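# Lay the towel flat beside the basket

## Task

Get the towel lying flat on the table as a single layer. It must stay at least one finger's width inside the table edge, at least two finger widths from the basket's rim, and more than a hand's width from either arm's column. The basket must end upright with its entire base on the table, no more than three finger widths from its starting spot and turned roughly as before. Finish by releasing everything and moving the grippers away; anything that stays in place only because the robot holds it does not count.

## Robot and tools

Robot: two arms, left_arm and right_arm, each with six revolute joints and a parallel gripper. Shared scene frame: origin on the table top midway between the arms, +x out over the table, +z up, left_arm on the +y side. Bases: left_arm at (-0.024, +0.309, 0) m, right_arm at (-0.021, -0.232, 0) m, both turned slightly about z. The gripper's fingers point along its +z axis and close along its y axis. The reported end_effector_position is the point between the pads, about 1 cm short of the tips, in metres; orientation is end_effector_quat_wxyz. Printed hand positions can be off, more so at long reach.

Joint order, used in every row and in every per-joint list in results: waist (joint1), elbow (joint3), shoulder (joint2), wrist pitch (joint4), wrist roll (joint6), wrist yaw (joint5). Follow this order only.

ROW layout: one flat list for both arms, 14 numbers in [-1, 1]: left_arm's 6 joint values then its opening, then right_arm's 6 joint values then its opening. Joint values are scaled offsets, not poses: 1.0 equals 1.202 rad for waist, 1.258 shoulder, 1.238 elbow, 2.073 wrist pitch, 2.022 wrist yaw and wrist roll. Opening is absolute: +1 fully open, -1 closed. Optionally 12 more numbers in [0, 1] follow (total 26): a stiffness multiplier per joint, left_arm's 6 then right_arm's 6, in Joint positions order; each persists until replaced.

execute_actions(actions): a list of actions run in sequence. Each action is up to 15 rows, one per 1/30 s step; if fewer, the last row repeats to fill 15 steps (0.5 s). Joint offsets in every row count from the joint angles at the start of that action (for a call's first action, the last reported angles), not from the previous row. An empty list just returns state and images.

move(target, speed, blocking): target is one row as above; its offsets count from the Joint positions in the latest result that shows them. All joints travel in sync along paths lasting 0.5 to 10 s, so the hand traces a curve; nothing avoids obstacles or the other arm. speed (rad/s, 0.01 to 2, default 0.5) caps the joint with the largest travel. Finger values apply at once. blocking=false returns after 0.5 s while motion continues; then use wait(0) or stop before sending new actions or moves. The result adds a move: line with the ending (done, off_target, moving, held, fault), limits=held or limits=none, and the joint furthest from target per arm. After a held stretch the arm can jump faster than speed.

wait(seconds): 0 to 10; arms keep their last command, and a running move continues. stop(): brakes a running move; fast arms need space to stop, fingers keep moving. zoom_image(camera, region): region [x0, y0, x1, y1] in pixels of that camera's last image, at most 504x504; cameras are cam_head_left, cam_head_right, cam_high, cam_left_wrist, cam_right_wrist (all 504x504). Calibration (K, distortion, T_world_to_cam) is supplied per camera; wrist cameras are fisheye and follow their arm. read_manual(section) only returns licence text. finished_scene(scene) ends the current scene irreversibly, so call it only once the towel and basket are settled and the grippers have released and withdrawn.

Stated joint ranges (rad): waist -2.618 to 3.054, shoulder 0 to 3.142, elbow 0 to 3.142, wrist pitch -1.571 to 1.571, wrist yaw -1.571 to 1.571, wrist roll -2.094 to 2.094. An action that would push any joint more than 0.036 rad beyond its range is rejected for both arms; if the first action of a call fails this, or any action is malformed, nothing in the call runs. Real ends may differ by 0.036 rad; a joint driven past its real end stops there and the result may say "joint sent to its limit".

Motion limits: each step the joint target stays within a lead of the measured angle (waist 0.202, shoulder 0.258, elbow 0.238, wrist pitch 0.573, wrist yaw and roll 0.522 rad), and targets are scaled back if they would move the hand more than 70 mm. Big offsets thus take several actions; an unfinished motion may not complete by itself, so command the remainder. "Joint targets" shows current drive angles; "joint command not followed" means the clearance check altered targets. Arms sent zero offsets can sag; to hold, send the offset back to the desired angles once, then zeros, adding more if still short.

Results: state line per arm, Joint positions and Joint velocities (rad, rad/s, plus finger gap in m, 0.094 when fully open), grip_measured on the command scale (each gripper may read up to ~1 mm off). To hold something, command about 0.03 below grip_measured; less for a lighter grip. Pad force tops out near 50 to 62 N, weaker on thin items below ~2 mm.

Cautions: do not let the arms strike or press each other; do not knock anything off the table or tip the basket; brief tugs on held items can occur; faster contact hits harder and targets set beyond contact press harder. Holding loads heats motors: a MOTOR HOT warning appears at 75 °C, 90 °C halts that arm for 10 s, and at 100 °C that arm goes limp and drops. Avoid slips, slams and hard pushes, and move smoothly.

Each tool is called after "Request:" as name([rows], argument=value, ...), one row to a line, values as JSON.

## Session

Request:
execute_actions(actions=[])

Scene clock: 0.00 s.
left_arm: end_effector_position=(+0.4563, +0.2011, +0.3979) grip_measured=+1.000 end_effector_quat_wxyz=(+0.476, +0.495, +0.624, +0.374) | right_arm: end_effector_position=(+0.1114, -0.0078, +0.1263) grip_measured=+1.000 end_effector_quat_wxyz=(-0.366, +0.532, -0.604, -0.466)
Joint names: [waist, elbow, shoulder, wrist pitch, wrist roll, wrist yaw]
Joint positions: left_arm=[-0.276  1.668  1.574 -0.381  1.244 -0.321  0.094] | right_arm=[ 0.529  0.305  0.997 -0.119 -0.582 -1.147  0.094]
Joint velocities: left_arm=[ 0.002  0.012  0.007 -0.037  0.095  0.037  0.   ] | right_arm=[ 0.017  0.007 -0.017  0.051 -0.081 -0.007  0.   ]
Motor temperatures (°C, as the motors report them): left_arm=[25 24 23 26 22 24] | right_arm=[21 24 23 24 25 23]
Joint targets: left_arm=[-0.275 1.682 1.559 -0.372 1.239 -0.321] | right_arm=[0.529 0.317 0.990 -0.115 -0.585 -1.160]
Joint stiffness scale: left_arm=[1. 1. 1. 1. 1. 1.] | right_arm=[1. 1. 1. 1. 1. 1.]

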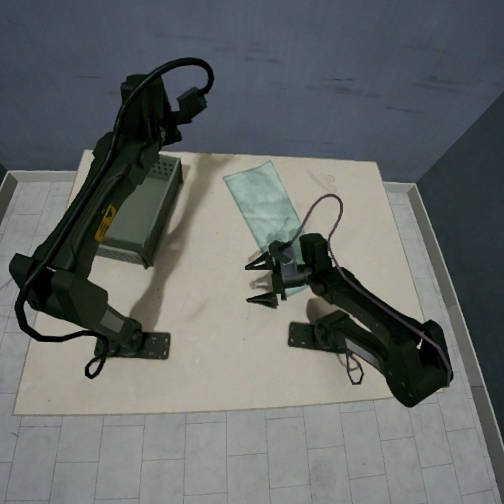

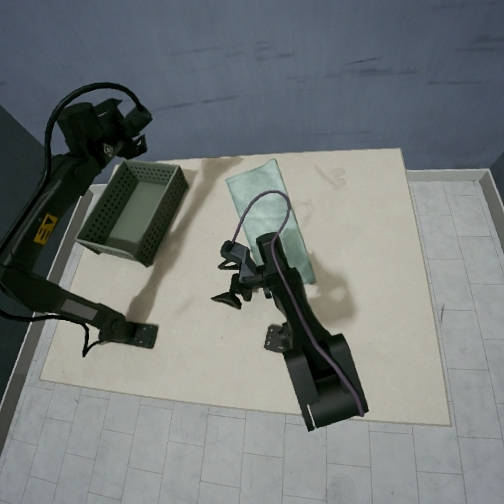

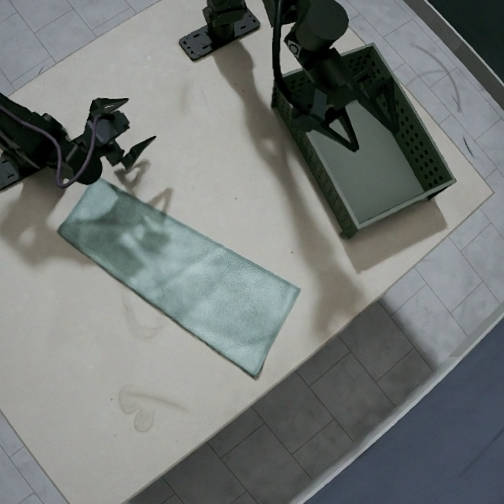

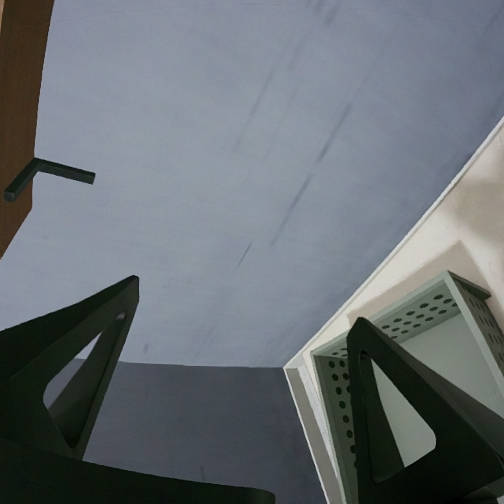

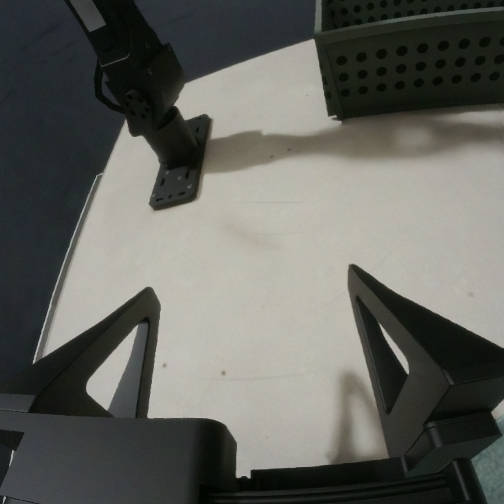

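Request:
zoom_image(camera="cam_high", region=[40, 160, 320, 400])

Request:
zoom_image(camera="cam_head_left", region=[200, 140, 340, 310])

Region (40, 160, 320, 400) of cam_high's 504x504 image, scaled by 1.800, with more detail than that image has; it fills the top 432 rows of this view, and the rest is white.

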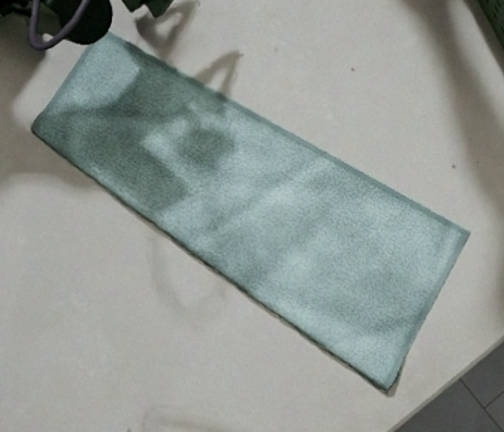

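Region (200, 140, 340, 310) of cam_head_left's 504x504 image, scaled by 2.965, with more detail than that image has; it fills the left 415 columns of this view, and the rest is white.

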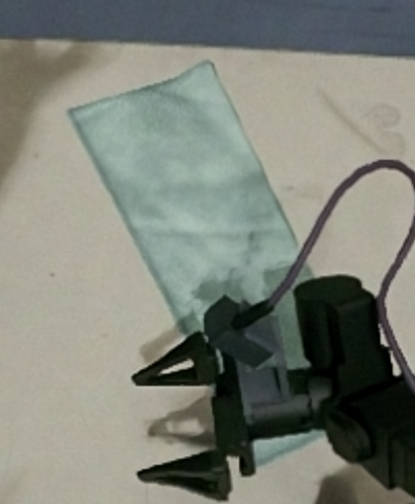

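Request:
zoom_image(camera="cam_high", region=[220, 270, 320, 390])

Request:
zoom_image(camera="cam_high", region=[50, 165, 170, 275])

Request:
zoom_image(camera="cam_head_right", region=[210, 145, 330, 300])

Region (220, 270, 320, 390) of cam_high's 504x504 image, scaled by 4.200, with more detail than that image has.

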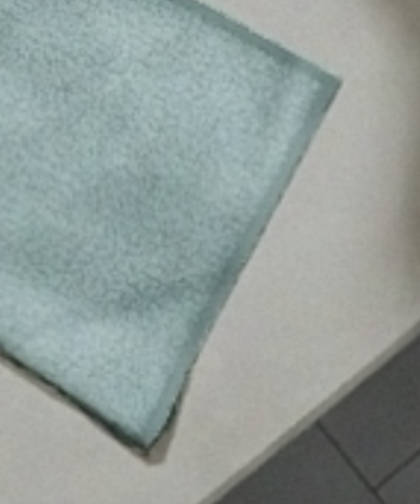

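Region (50, 165, 170, 275) of cam_high's 504x504 image, scaled by 4.200, with more detail than that image has; it fills the top 462 rows of this view, and the rest is white.

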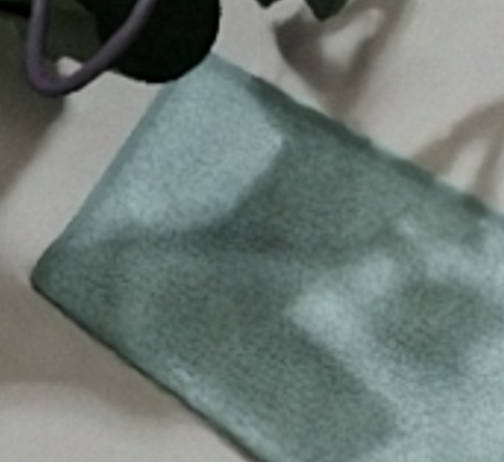

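Region (210, 145, 330, 300) of cam_head_right's 504x504 image, scaled by 3.252, with more detail than that image has; it fills the left 390 columns of this view, and the rest is white.

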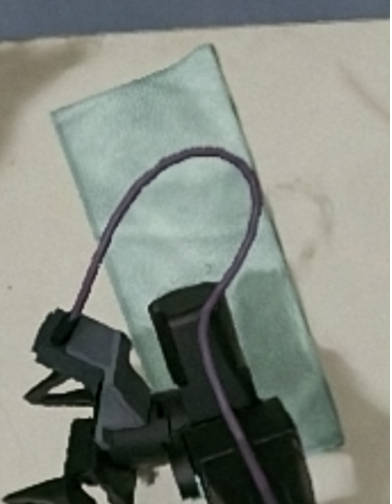

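Request:
move(target=[-0.052,0.572,0.820,-0.116,-0.615,0.159,0.1, 0.107,0.469,0.246,-0.498,0.288,0.567,0.1], speed=0.6)

Scene clock: 122.90 s.
left_arm: end_effector_position=(+0.5830, +0.0615, +0.0393) grip_measured=+0.103 end_effector_quat_wxyz=(+0.321, +0.187, +0.927, -0.058) | right_arm: end_effector_position=(+0.1488, -0.1419, +0.0738) grip_measured=+0.103 end_effector_quat_wxyz=(-0.007, -0.238, +0.971, +0.003)
Joint names: [waist, elbow, shoulder, wrist pitch, wrist roll, wrist yaw]
Joint positions: left_arm=[-0.329  2.342  2.631 -0.617  0.01  -0.007  0.052] | right_arm=[ 0.644  0.855  1.296 -1.141 -0.009 -0.009  0.052]
Joint velocities: left_arm=[-0.007 -0.002 -0.012  0.037 -0.037  0.051  0.   ] | right_arm=[-0.007 -0.017 -0.012 -0.081  0.051 -0.007  0.001]
Motor temperatures (°C, as the motors report them): left_arm=[25 26 25 35 22 24] | right_arm=[21 26 23 29 25 23]
Joint targets: left_arm=[-0.338 2.376 2.605 -0.622 0.000 0.000] | right_arm=[0.657 0.886 1.306 -1.151 0.000 -0.001]
Joint stiffness scale: left_arm=[1. 1. 1. 1. 1. 1.] | right_arm=[1. 1. 1. 1. 1. 1.]
move: off_target (left_arm, right_arm); limits=none; left_arm: farthest joint: the elbow, 0.035 radians from its target (0.708 radians at the start); right_arm: farthest joint: the elbow, 0.031 radians from its target (0.580 radians at the start)
camera_calibration (this result's frames):
cam_left_wrist: T_world_to_cam=[[-0.184248, -0.979274, 0.0841183, 0.162681], [-0.982208, 0.180282, -0.0525947, 0.585361], [0.0363396, -0.0923121, -0.995067, 0.137491], [0, 0, 0, 1]] pos_world=[0.599924, 0.066471, 0.153915]
cam_right_wrist: T_world_to_cam=[[0.306375, -0.951825, -0.0127947, -0.181661], [-0.740078, -0.246628, 0.625667, 0.0471081], [-0.598681, -0.182219, -0.779986, 0.25037], [0, 0, 0, 1]] pos_world=[0.240412, -0.115669, 0.163487]

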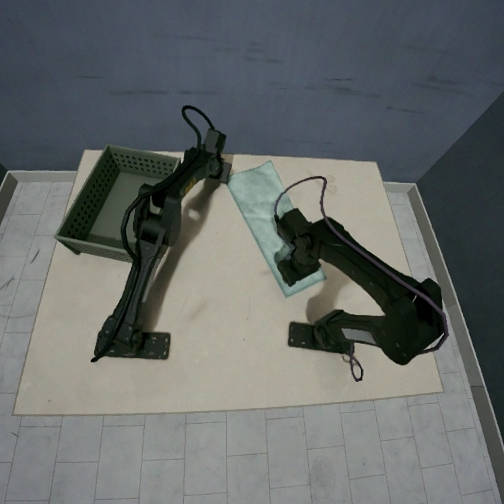

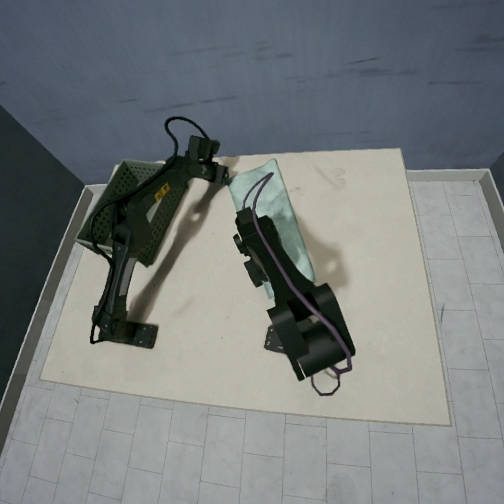

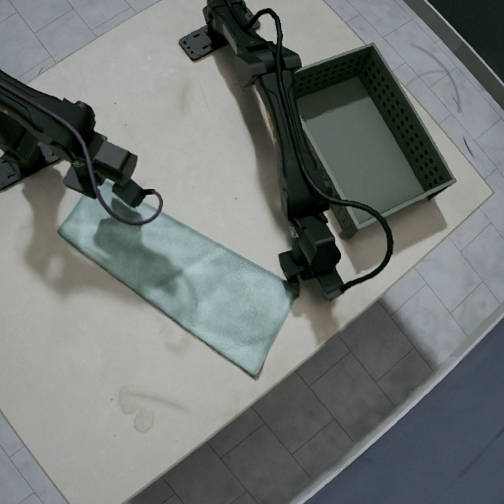

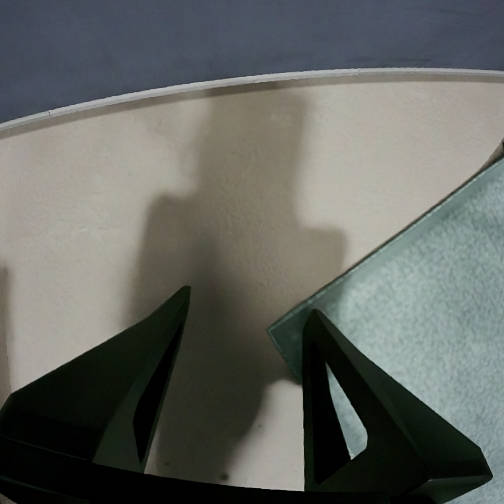

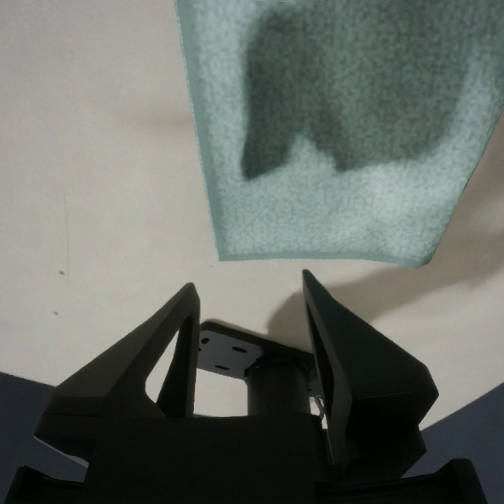

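Request:
move(target=[-0.042,0.057,-0.020,-0.065,-0.005,0.003,0.1, 0.109,-0.155,-0.029,0.094,0.004,0.004,0.1], speed=0.3)

Scene clock: 188.17 s.
left_arm: end_effector_position=(+0.5555, +0.0419, +0.0333) grip_measured=+0.103 end_effector_quat_wxyz=(+0.277, +0.211, +0.936, -0.057) | right_arm: end_effector_position=(+0.1241, -0.1312, +0.0308) grip_measured=+0.103 end_effector_quat_wxyz=(-0.008, -0.295, +0.955, +0.002)
Joint names: [waist, elbow, shoulder, wrist pitch, wrist roll, wrist yaw]
Joint positions: left_arm=[-0.373  2.377  2.636 -0.739  0.01  -0.006  0.052] | right_arm=[ 0.763  0.669  1.286 -0.968 -0.009 -0.008  0.052]
Joint velocities: left_arm=[-0.007  0.002  0.012 -0.051 -0.051  0.066 -0.002] | right_arm=[-0.012  0.002 -0.012 -0.007 -0.022 -0.007 -0.001]
Motor temperatures (°C, as the motors report them): left_arm=[25 27 31 34 22 24] | right_arm=[21 26 24 27 25 23]
Joint targets: left_arm=[-0.379 2.412 2.606 -0.752 0.000 -0.001] | right_arm=[0.775 0.663 1.260 -0.946 -0.001 -0.001]
Joint stiffness scale: left_arm=[1. 1. 1. 1. 1. 1.] | right_arm=[1. 1. 1. 1. 1. 1.]
move: off_target (left_arm, right_arm); limits=none; left_arm: farthest joint: the elbow, 0.035 radians from its target (0.071 radians at the start); right_arm: farthest joint: the shoulder, 0.027 radians from its target (0.037 radians at the start)
camera_calibration (this result's frames):
cam_left_wrist: T_world_to_cam=[[-0.221398, -0.97291, 0.0665454, 0.159885], [-0.973922, 0.224066, 0.0356474, 0.552177], [-0.0495923, -0.0569177, -0.997146, 0.177079], [0, 0, 0, 1]] pos_world=[0.581957, 0.0419085, 0.14625]
cam_right_wrist: T_world_to_cam=[[0.416879, -0.908886, -0.0117973, -0.172566], [-0.705154, -0.331569, 0.626753, 0.0428918], [-0.573559, -0.252961, -0.779129, 0.191561], [0, 0, 0, 1]] pos_world=[0.212056, -0.0941633, 0.120332]

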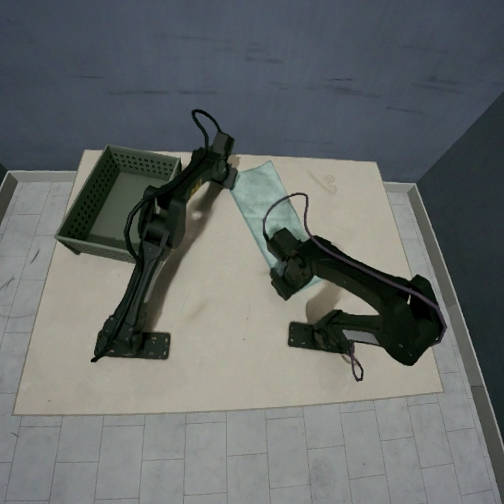

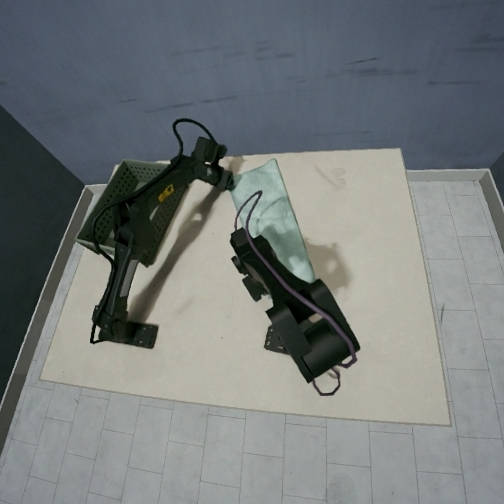

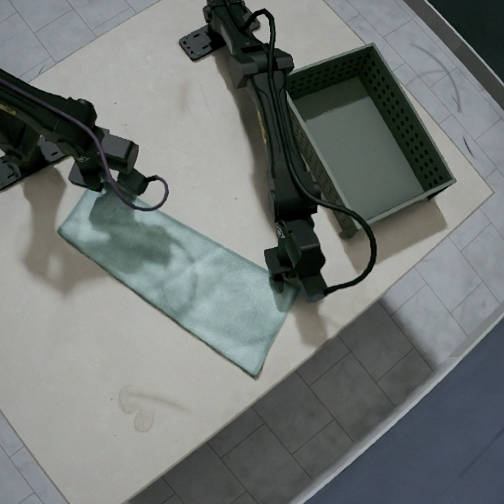

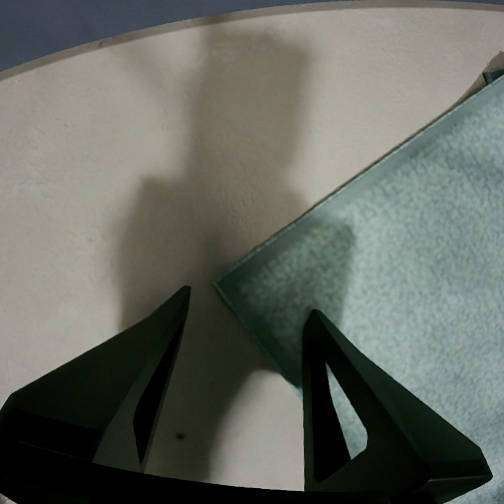

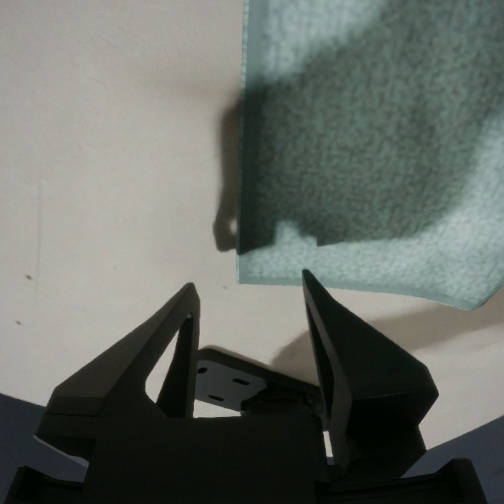

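Request:
move(target=[-0.005,0.028,0.007,-0.006,-0.005,0.002,0.1, -0.033,-0.057,0.042,0.063,0.004,0.004,0.1], speed=0.12)

Scene clock: 216.80 s.
left_arm: end_effector_position=(+0.5549, +0.0421, +0.0295) grip_measured=+0.103 end_effector_quat_wxyz=(+0.274, +0.210, +0.937, -0.057) | right_arm: end_effector_position=(+0.1263, -0.1354, +0.0098) grip_measured=+0.103 end_effector_quat_wxyz=(-0.009, -0.283, +0.959, +0.002)
Joint names: [waist, elbow, shoulder, wrist pitch, wrist roll, wrist yaw]
Joint positions: left_arm=[-0.373  2.377  2.642 -0.739  0.007 -0.006  0.052] | right_arm=[ 0.736  0.608  1.33  -0.866 -0.009 -0.008  0.052]
Joint velocities: left_arm=[ 0.007 -0.002  0.012 -0.037  0.007 -0.022 -0.   ] | right_arm=[-0.012 -0.002 -0.007  0.007  0.051  0.022 -0.001]
Motor temperatures (°C, as the motors report them): left_arm=[25 27 31 33 22 24] | right_arm=[21 26 24 27 25 23]
Joint targets: left_arm=[-0.379 2.412 2.644 -0.751 -0.001 -0.002] | right_arm=[0.723 0.599 1.339 -0.837 -0.001 -0.000]
Joint stiffness scale: left_arm=[1. 1. 1. 1. 1. 1.] | right_arm=[1. 1. 1. 1. 1. 1.]
move: off_target (left_arm, right_arm); limits=none; left_arm: farthest joint: the elbow, 0.034 radians from its target (0.034 radians at the start); right_arm: farthest joint: the wrist pitch, 0.029 radians from its target (0.130 radians at the start)
camera_calibration (this result's frames):
cam_left_wrist: T_world_to_cam=[[-0.21878, -0.9735, 0.0665846, 0.158839], [-0.974171, 0.221822, 0.0422687, 0.551751], [-0.0559185, -0.0556172, -0.996885, 0.176704], [0, 0, 0, 1]] pos_world=[0.582132, 0.0420671, 0.142256]
cam_right_wrist: T_world_to_cam=[[0.392445, -0.91971, -0.0109929, -0.175999], [-0.712466, -0.311528, 0.628763, 0.0598015], [-0.581704, -0.238923, -0.777519, 0.178328], [0, 0, 0, 1]] pos_world=[0.21541, -0.100631, 0.0991177]

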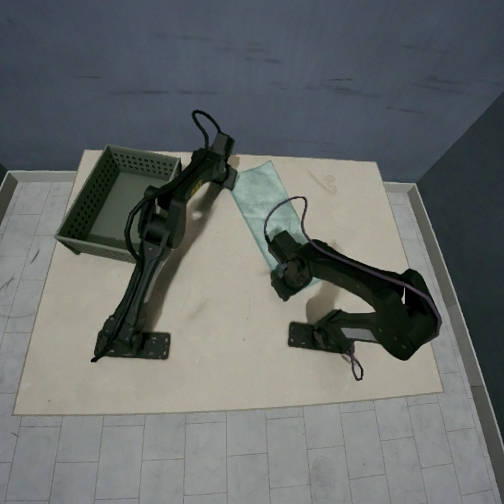

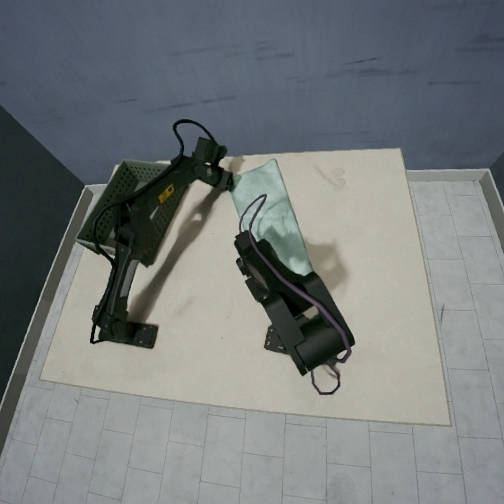

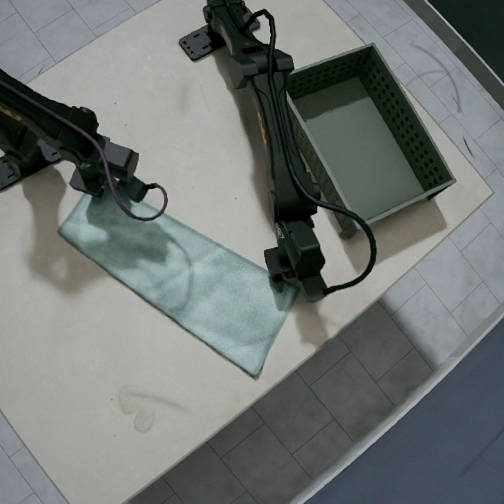

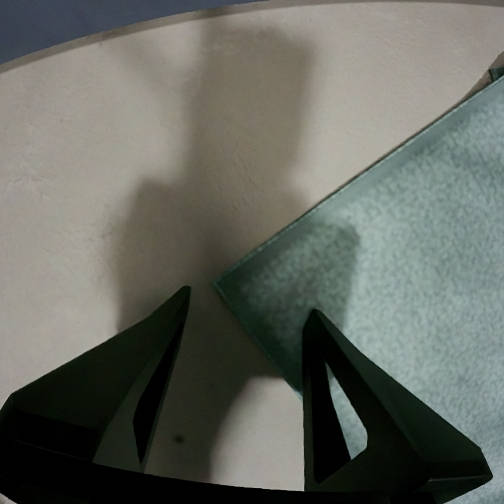

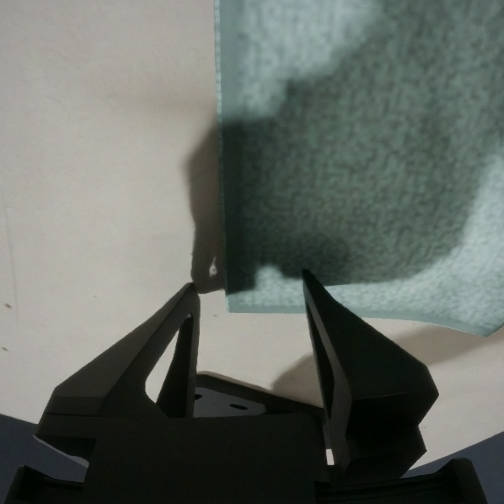

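Request:
execute_actions([
  [[-0.005,0.028,0.005,-0.006,-0.004,0.002,0.1,-0.011,-0.015,0.012,0.014,0.004,0.004,0.1]],
  [[-0.005,0.028,0.005,-0.006,-0.004,0.002,0.05,-0.005,-0.012,0.01,0.014,0.004,0.004,0.05],[-0.005,0.028,0.005,-0.006,-0.004,0.002,0.0,-0.005,-0.012,0.01,0.014,0.004,0.004,0.0],[-0.005,0.028,0.005,-0.006,-0.004,0.002,-0.05,-0.005,-0.012,0.01,0.014,0.004,0.004,-0.05],[-0.005,0.028,0.005,-0.006,-0.004,0.002,-0.1,-0.005,-0.012,0.01,0.014,0.004,0.004,-0.1],[-0.005,0.028,0.005,-0.006,-0.004,0.002,-0.15,-0.005,-0.012,0.01,0.014,0.004,0.004,-0.15],[-0.005,0.028,0.005,-0.006,-0.004,0.002,-0.2,-0.005,-0.012,0.01,0.014,0.004,0.004,-0.2],[-0.005,0.028,0.005,-0.006,-0.004,0.002,-0.25,-0.005,-0.012,0.01,0.014,0.004,0.004,-0.25],[-0.005,0.028,0.005,-0.006,-0.004,0.002,-0.3,-0.005,-0.012,0.01,0.014,0.004,0.004,-0.3],[-0.005,0.028,0.005,-0.006,-0.004,0.002,-0.35,-0.005,-0.012,0.01,0.014,0.004,0.004,-0.35],[-0.005,0.028,0.005,-0.006,-0.004,0.002,-0.4,-0.005,-0.012,0.01,0.014,0.004,0.004,-0.4],[-0.005,0.028,0.005,-0.006,-0.004,0.002,-0.45,-0.005,-0.012,0.01,0.014,0.004,0.004,-0.45],[-0.005,0.028,0.005,-0.006,-0.004,0.002,-0.5,-0.005,-0.012,0.01,0.014,0.004,0.004,-0.5],[-0.005,0.028,0.005,-0.006,-0.004,0.002,-0.55,-0.005,-0.012,0.01,0.014,0.004,0.004,-0.55],[-0.005,0.028,0.005,-0.006,-0.004,0.002,-0.6,-0.005,-0.012,0.01,0.014,0.004,0.004,-0.6],[-0.005,0.028,0.005,-0.006,-0.004,0.002,-0.65,-0.005,-0.012,0.01,0.014,0.004,0.004,-0.65]],
])

Scene clock: 243.10 s.
left_arm: end_effector_position=(+0.5545, +0.0412, +0.0295) grip_measured=-0.625 end_effector_quat_wxyz=(+0.273, +0.210, +0.937, -0.060) | right_arm: end_effector_position=(+0.1283, -0.1349, +0.0098) grip_measured=-0.626 end_effector_quat_wxyz=(-0.005, -0.283, +0.959, +0.001)
Joint names: [waist, elbow, shoulder, wrist pitch, wrist roll, wrist yaw]
Joint positions: left_arm=[-0.373  2.377  2.642 -0.739  0.006 -0.     0.018] | right_arm=[ 0.736  0.608  1.33  -0.858 -0.009 -0.005  0.018]
Joint velocities: left_arm=[-0.002 -0.007 -0.007  0.007  0.037  0.007 -0.043] | right_arm=[ 0.007 -0.002  0.012 -0.022 -0.007 -0.037 -0.044]
Motor temperatures (°C, as the motors report them): left_arm=[25 27 31 33 22 24] | right_arm=[21 25 24 27 25 23]
Joint targets: left_arm=[-0.379 2.412 2.648 -0.752 -0.002 -0.002] | right_arm=[0.730 0.593 1.342 -0.837 -0.001 0.000]
Joint stiffness scale: left_arm=[1. 1. 1. 1. 1. 1.] | right_arm=[1. 1. 1. 1. 1. 1.]
camera_calibration (this result's frames):
cam_left_wrist: T_world_to_cam=[[-0.220864, -0.972628, 0.072203, 0.158732], [-0.97355, 0.224301, 0.0434691, 0.551043], [-0.0584744, -0.0606925, -0.996442, 0.178234], [0, 0, 0, 1]] pos_world=[0.581949, 0.0416057, 0.142185]
cam_right_wrist: T_world_to_cam=[[0.39257, -0.919679, -0.00888761, -0.176316], [-0.717835, -0.312424, 0.622178, 0.0620559], [-0.57498, -0.237868, -0.782826, 0.178936], [0, 0, 0, 1]] pos_world=[0.216647, -0.100204, 0.0998988]

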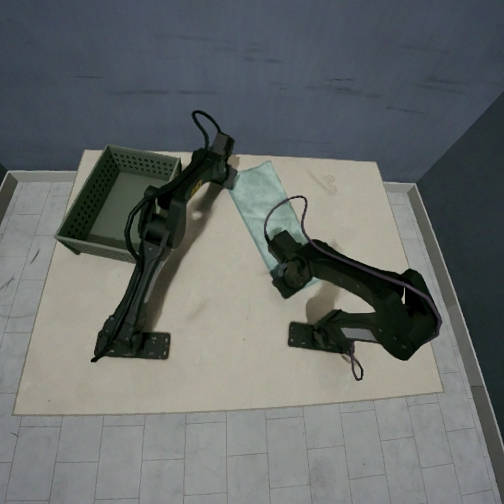

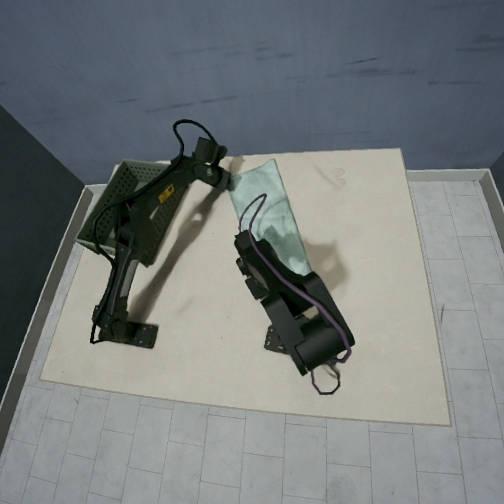

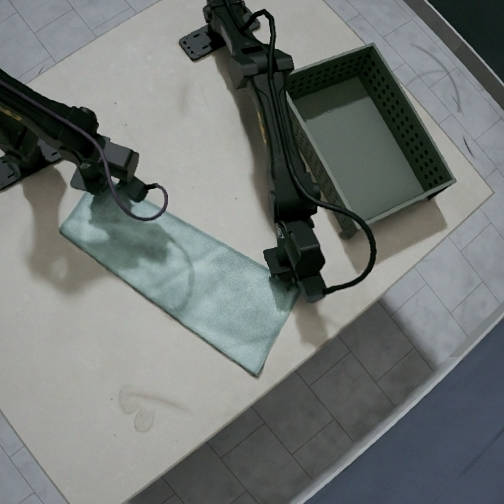

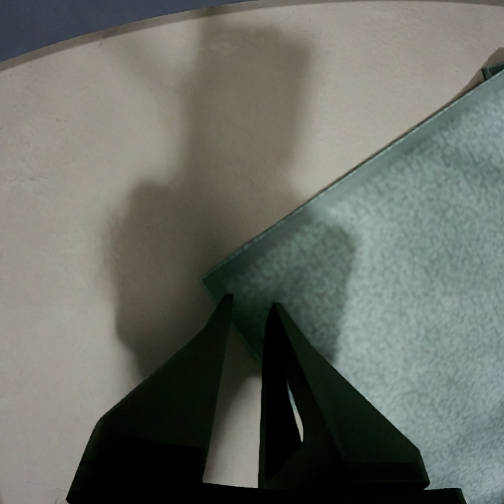

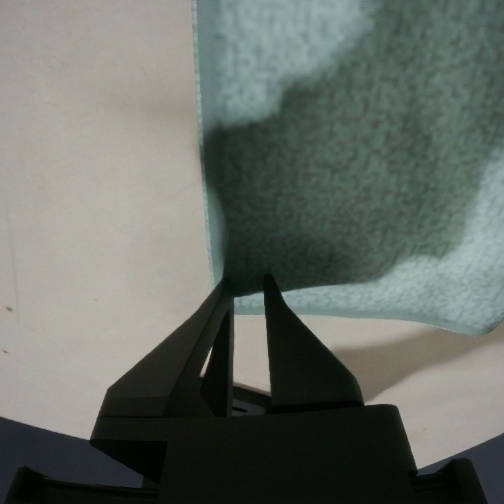

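Request:
execute_actions([
  [[-0.005,0.028,0.008,-0.006,-0.004,0.0,-0.68,-0.005,-0.015,0.012,0.01,0.004,0.002,-0.68],[-0.005,0.028,0.008,-0.006,-0.004,0.0,-0.71,-0.005,-0.015,0.012,0.01,0.004,0.002,-0.71],[-0.005,0.028,0.008,-0.006,-0.004,0.0,-0.74,-0.005,-0.015,0.012,0.01,0.004,0.002,-0.74],[-0.005,0.028,0.008,-0.006,-0.004,0.0,-0.77,-0.005,-0.015,0.012,0.01,0.004,0.002,-0.77],[-0.005,0.028,0.008,-0.006,-0.004,0.0,-0.8,-0.005,-0.015,0.012,0.01,0.004,0.002,-0.8],[-0.005,0.028,0.008,-0.006,-0.004,0.0,-0.83,-0.005,-0.015,0.012,0.01,0.004,0.002,-0.83],[-0.005,0.028,0.008,-0.006,-0.004,0.0,-0.86,-0.005,-0.015,0.012,0.01,0.004,0.002,-0.86],[-0.005,0.028,0.008,-0.006,-0.004,0.0,-0.89,-0.005,-0.015,0.012,0.01,0.004,0.002,-0.89],[-0.005,0.028,0.008,-0.006,-0.004,0.0,-0.92,-0.005,-0.015,0.012,0.01,0.004,0.002,-0.92],[-0.005,0.028,0.008,-0.006,-0.004,0.0,-0.95,-0.005,-0.015,0.012,0.01,0.004,0.002,-0.95],[-0.005,0.028,0.008,-0.006,-0.004,0.0,-1,-0.005,-0.015,0.012,0.01,0.004,0.002,-1]],
])

Scene clock: 259.37 s.
left_arm: end_effector_position=(+0.5554, +0.0407, +0.0293) grip_measured=-0.982 end_effector_quat_wxyz=(+0.275, +0.210, +0.936, -0.060) | right_arm: end_effector_position=(+0.1283, -0.1349, +0.0098) grip_measured=-0.984 end_effector_quat_wxyz=(-0.005, -0.283, +0.959, +0.001)
Joint names: [waist, elbow, shoulder, wrist pitch, wrist roll, wrist yaw]
Joint positions: left_arm=[-0.373  2.384  2.646 -0.739  0.006 -0.     0.001] | right_arm=[ 0.736  0.608  1.33  -0.858 -0.009 -0.005  0.001]
Joint velocities: left_arm=[-0.002  0.007 -0.017  0.007  0.007 -0.051  0.002] | right_arm=[ 0.017  0.002 -0.012 -0.007 -0.022  0.037  0.   ]
Motor temperatures (°C, as the motors report them): left_arm=[25 28 31 33 22 24] | right_arm=[21 25 24 26 25 23]
Joint targets: left_arm=[-0.379 2.412 2.652 -0.752 -0.002 -0.001] | right_arm=[0.730 0.590 1.345 -0.837 -0.001 -0.001]
Joint stiffness scale: left_arm=[1. 1. 1. 1. 1. 1.] | right_arm=[1. 1. 1. 1. 1. 1.]
camera_calibration (this result's frames):
cam_left_wrist: T_world_to_cam=[[-0.221015, -0.972558, 0.0726845, 0.158587], [-0.973638, 0.224342, 0.0412322, 0.552209], [-0.0564069, -0.0616555, -0.996502, 0.176977], [0, 0, 0, 1]] pos_world=[0.582685, 0.0412629, 0.142063]
cam_right_wrist: T_world_to_cam=[[0.39257, -0.919679, -0.00888761, -0.176316], [-0.717835, -0.312424, 0.622178, 0.0620559], [-0.57498, -0.237868, -0.782826, 0.178936], [0, 0, 0, 1]] pos_world=[0.216647, -0.100204, 0.0998988]

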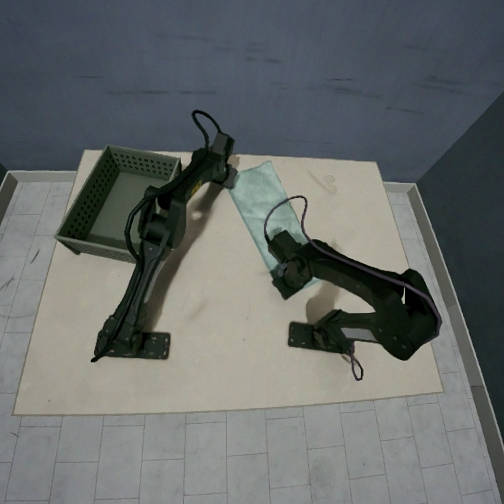

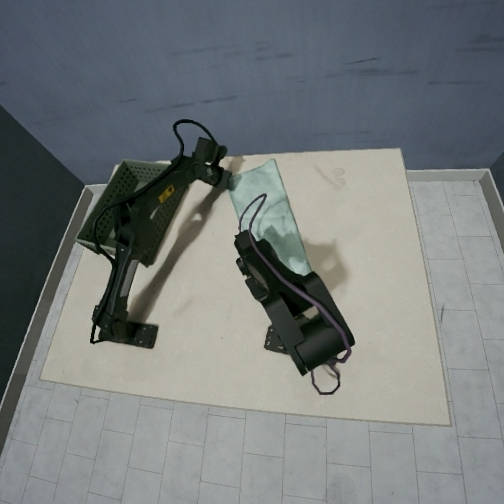

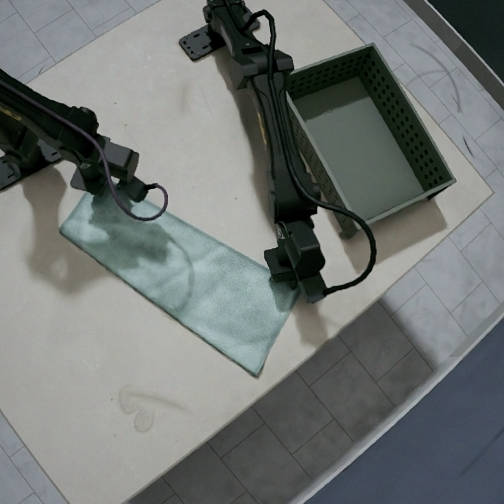

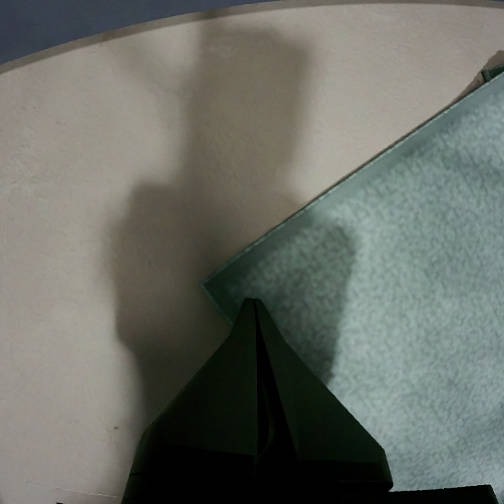

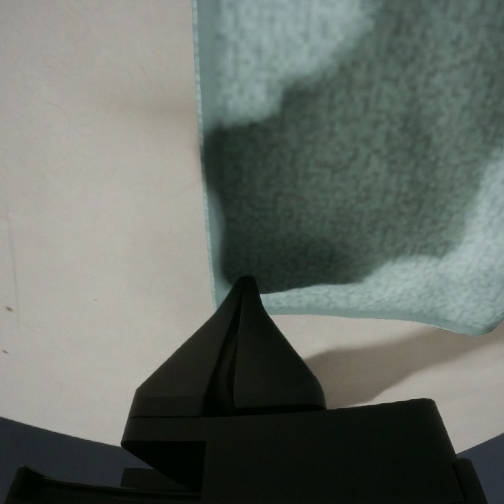

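Request:
execute_actions([
  [[-0.005,0.023,-0.015,-0.006,-0.003,0,-1,-0.005,0.02,-0.015,-0.015,0.004,0.002,-1],[-0.005,0.023,-0.03,-0.006,-0.003,0,-1,-0.005,0.04,-0.03,-0.03,0.004,0.002,-1],[-0.005,0.023,-0.04,-0.006,-0.003,0,-1,-0.005,0.055,-0.045,-0.045,0.004,0.002,-1],[-0.005,0.023,-0.052,-0.006,-0.003,0,-1,-0.005,0.07,-0.056,-0.058,0.004,0.002,-1]],
  [[-0.01,0.026,-0.026,-0.004,-0.003,0,-0.5,-0.03,0.02,-0.01,0,0.004,0.002,-0.5],[-0.02,0.026,-0.026,-0.004,-0.003,0,0,-0.06,0.02,-0.01,0,0.004,0.002,0],[-0.03,0.026,-0.026,-0.004,-0.003,0,0.5,-0.09,0.02,-0.01,0,0.004,0.002,0.28],[-0.038,0.026,-0.026,-0.004,-0.003,0,0.5,-0.123,0.02,-0.01,0,0.004,0.002,0.28]],
])

Scene clock: 327.93 s.
left_arm: end_effector_position=(+0.5439, +0.0127, +0.0521) grip_measured=+0.497 end_effector_quat_wxyz=(+0.289, +0.231, +0.927, -0.070) | right_arm: end_effector_position=(+0.1416, -0.1565, +0.0323) grip_measured=+0.278 end_effector_quat_wxyz=(-0.000, -0.215, +0.977, +0.001)
Joint names: [waist, elbow, shoulder, wrist pitch, wrist roll, wrist yaw]
Joint positions: left_arm=[-0.42   2.384  2.609 -0.744  0.006 -0.     0.07 ] | right_arm=[ 0.597  0.671  1.28  -0.962 -0.008 -0.002  0.06 ]
Joint velocities: left_arm=[-0.007  0.002 -0.002 -0.007 -0.007 -0.007  0.   ] | right_arm=[ 0.007 -0.007 -0.027  0.007 -0.022 -0.022  0.   ]
Motor temperatures (°C, as the motors report them): left_arm=[25 28 32 33 22 24] | right_arm=[21 25 24 26 25 23]
Joint targets: left_arm=[-0.419 2.417 2.576 -0.752 -0.000 -0.000] | right_arm=[0.588 0.696 1.267 -0.962 -0.001 -0.000]
Joint stiffness scale: left_arm=[1. 1. 1. 1. 1. 1.] | right_arm=[1. 1. 1. 1. 1. 1.]
camera_calibration (this result's frames):
cam_left_wrist: T_world_to_cam=[[-0.268994, -0.959845, 0.0796223, 0.1527], [-0.962676, 0.270515, 0.00877991, 0.541428], [-0.0299664, -0.0742887, -0.996786, 0.183078], [0, 0, 0, 1]] pos_world=[0.567781, 0.0137042, 0.165578]
cam_right_wrist: T_world_to_cam=[[0.26011, -0.965549, -0.00765631, -0.189699], [-0.760111, -0.209644, 0.615045, 0.0731529], [-0.595461, -0.15416, -0.788455, 0.21518], [0, 0, 0, 1]] pos_world=[0.233078, -0.134655, 0.123215]

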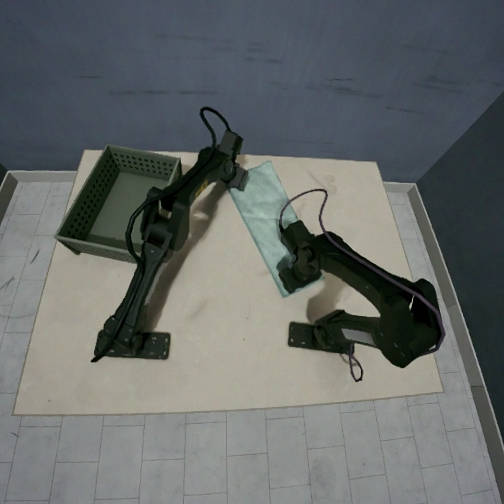

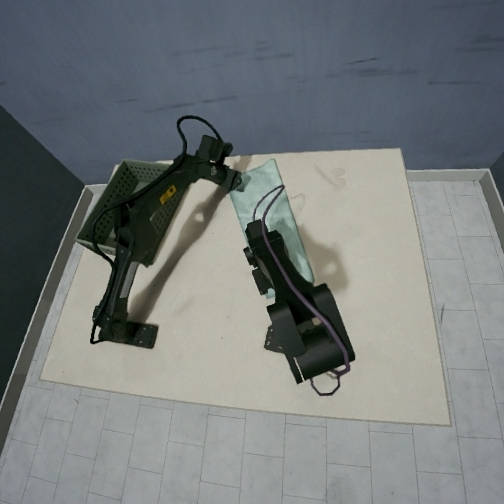

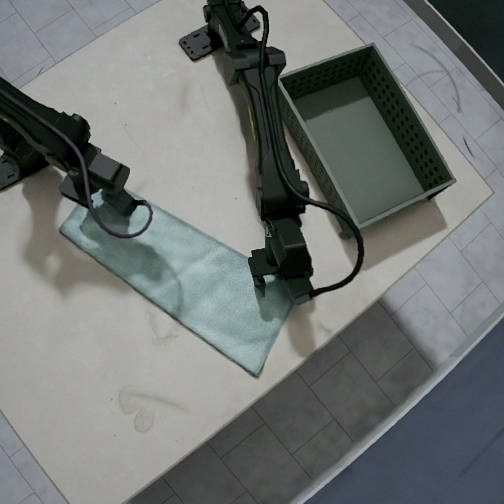

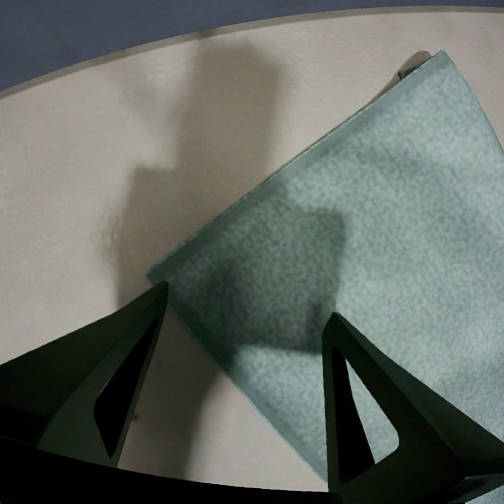

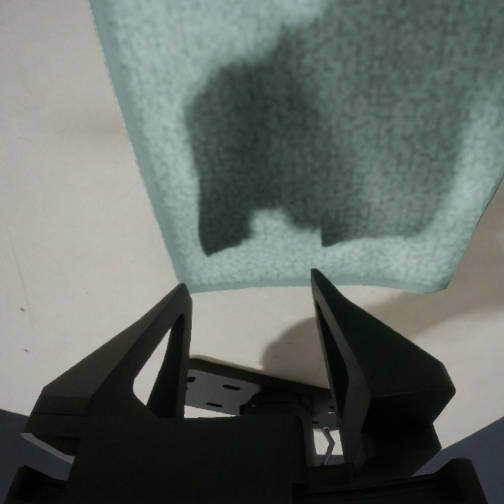

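Request:
move(target=[-0.015,0.023,0.056,0.029,-0.003,0,0.5, -0.004,-0.070,0.056,0.059,0.004,0.001,0.28], speed=0.12)

Scene clock: 363.17 s.
left_arm: end_effector_position=(+0.5497, +0.0057, +0.0286) grip_measured=+0.497 end_effector_quat_wxyz=(+0.293, +0.233, +0.925, -0.072) | right_arm: end_effector_position=(+0.1346, -0.1597, +0.0099) grip_measured=+0.278 end_effector_quat_wxyz=(-0.017, -0.214, +0.977, -0.003)
Joint names: [waist, elbow, shoulder, wrist pitch, wrist roll, wrist yaw]
Joint positions: left_arm=[-0.426  2.384  2.66  -0.683  0.006 -0.     0.07 ] | right_arm=[ 0.597  0.608  1.329 -0.883 -0.007 -0.002  0.06 ]
Joint velocities: left_arm=[-0.012 -0.007  0.002 -0.037  0.007 -0.037  0.   ] | right_arm=[ 0.002 -0.007 -0.017  0.095 -0.007 -0.037 -0.001]
Motor temperatures (°C, as the motors report them): left_arm=[25 28 34 33 22 24] | right_arm=[21 26 24 26 25 23]
Joint targets: left_arm=[-0.438 2.413 2.679 -0.684 -0.000 -0.000] | right_arm=[0.592 0.585 1.350 -0.840 0.000 0.000]
Joint stiffness scale: left_arm=[1. 1. 1. 1. 1. 1.] | right_arm=[1. 1. 1. 1. 1. 1.]
move: off_target (left_arm, right_arm); limits=none; left_arm: farthest joint: the elbow, 0.028 radians from its target (0.028 radians at the start); right_arm: farthest joint: the wrist pitch, 0.044 radians from its target (0.122 radians at the start)
camera_calibration (this result's frames):
cam_left_wrist: T_world_to_cam=[[-0.274795, -0.958034, 0.0816, 0.152566], [-0.961252, 0.275671, -0.000548836, 0.548607], [-0.0219689, -0.078589, -0.996665, 0.154917], [0, 0, 0, 1]] pos_world=[0.572677, 0.00710343, 0.142252]
cam_right_wrist: T_world_to_cam=[[0.259589, -0.965717, -0.00210667, -0.191112], [-0.740539, -0.200459, 0.641419, 0.0795154], [-0.619852, -0.164945, -0.767188, 0.194289], [0, 0, 0, 1]] pos_world=[0.228925, -0.136574, 0.0976506]

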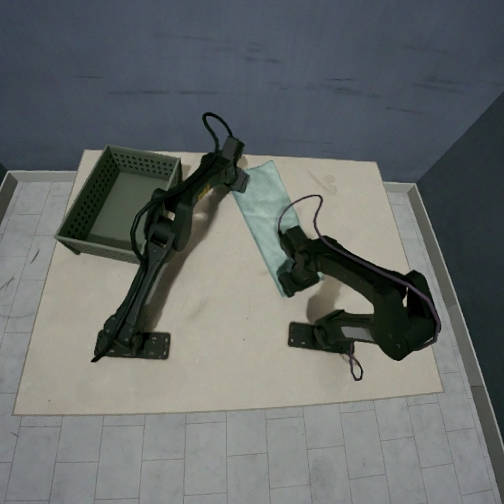

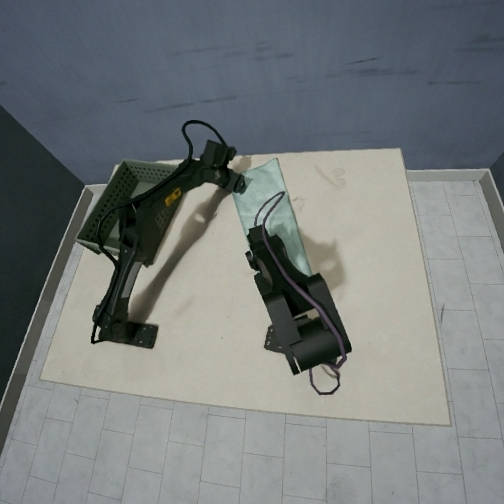

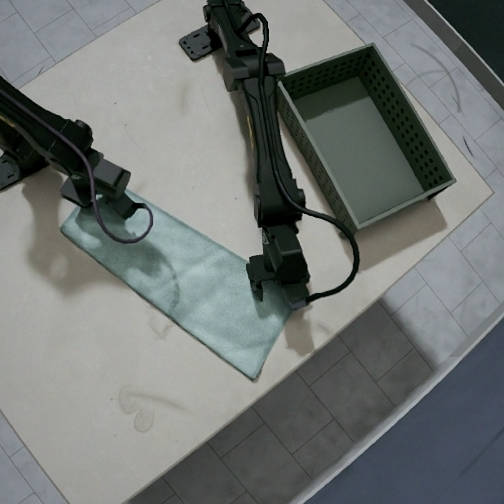

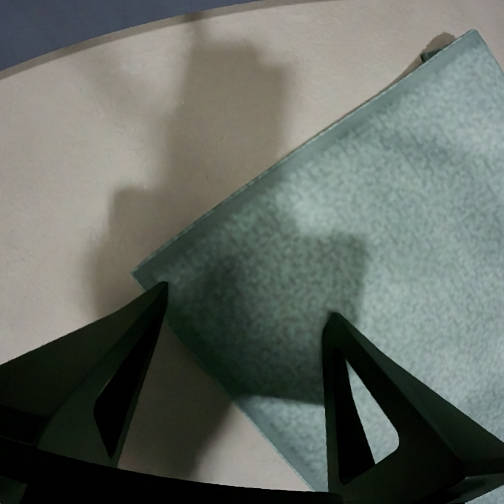

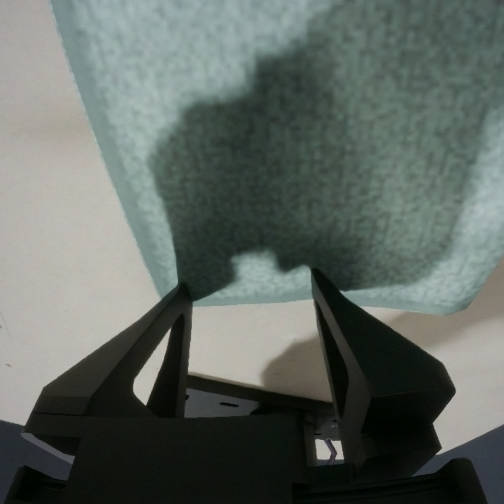

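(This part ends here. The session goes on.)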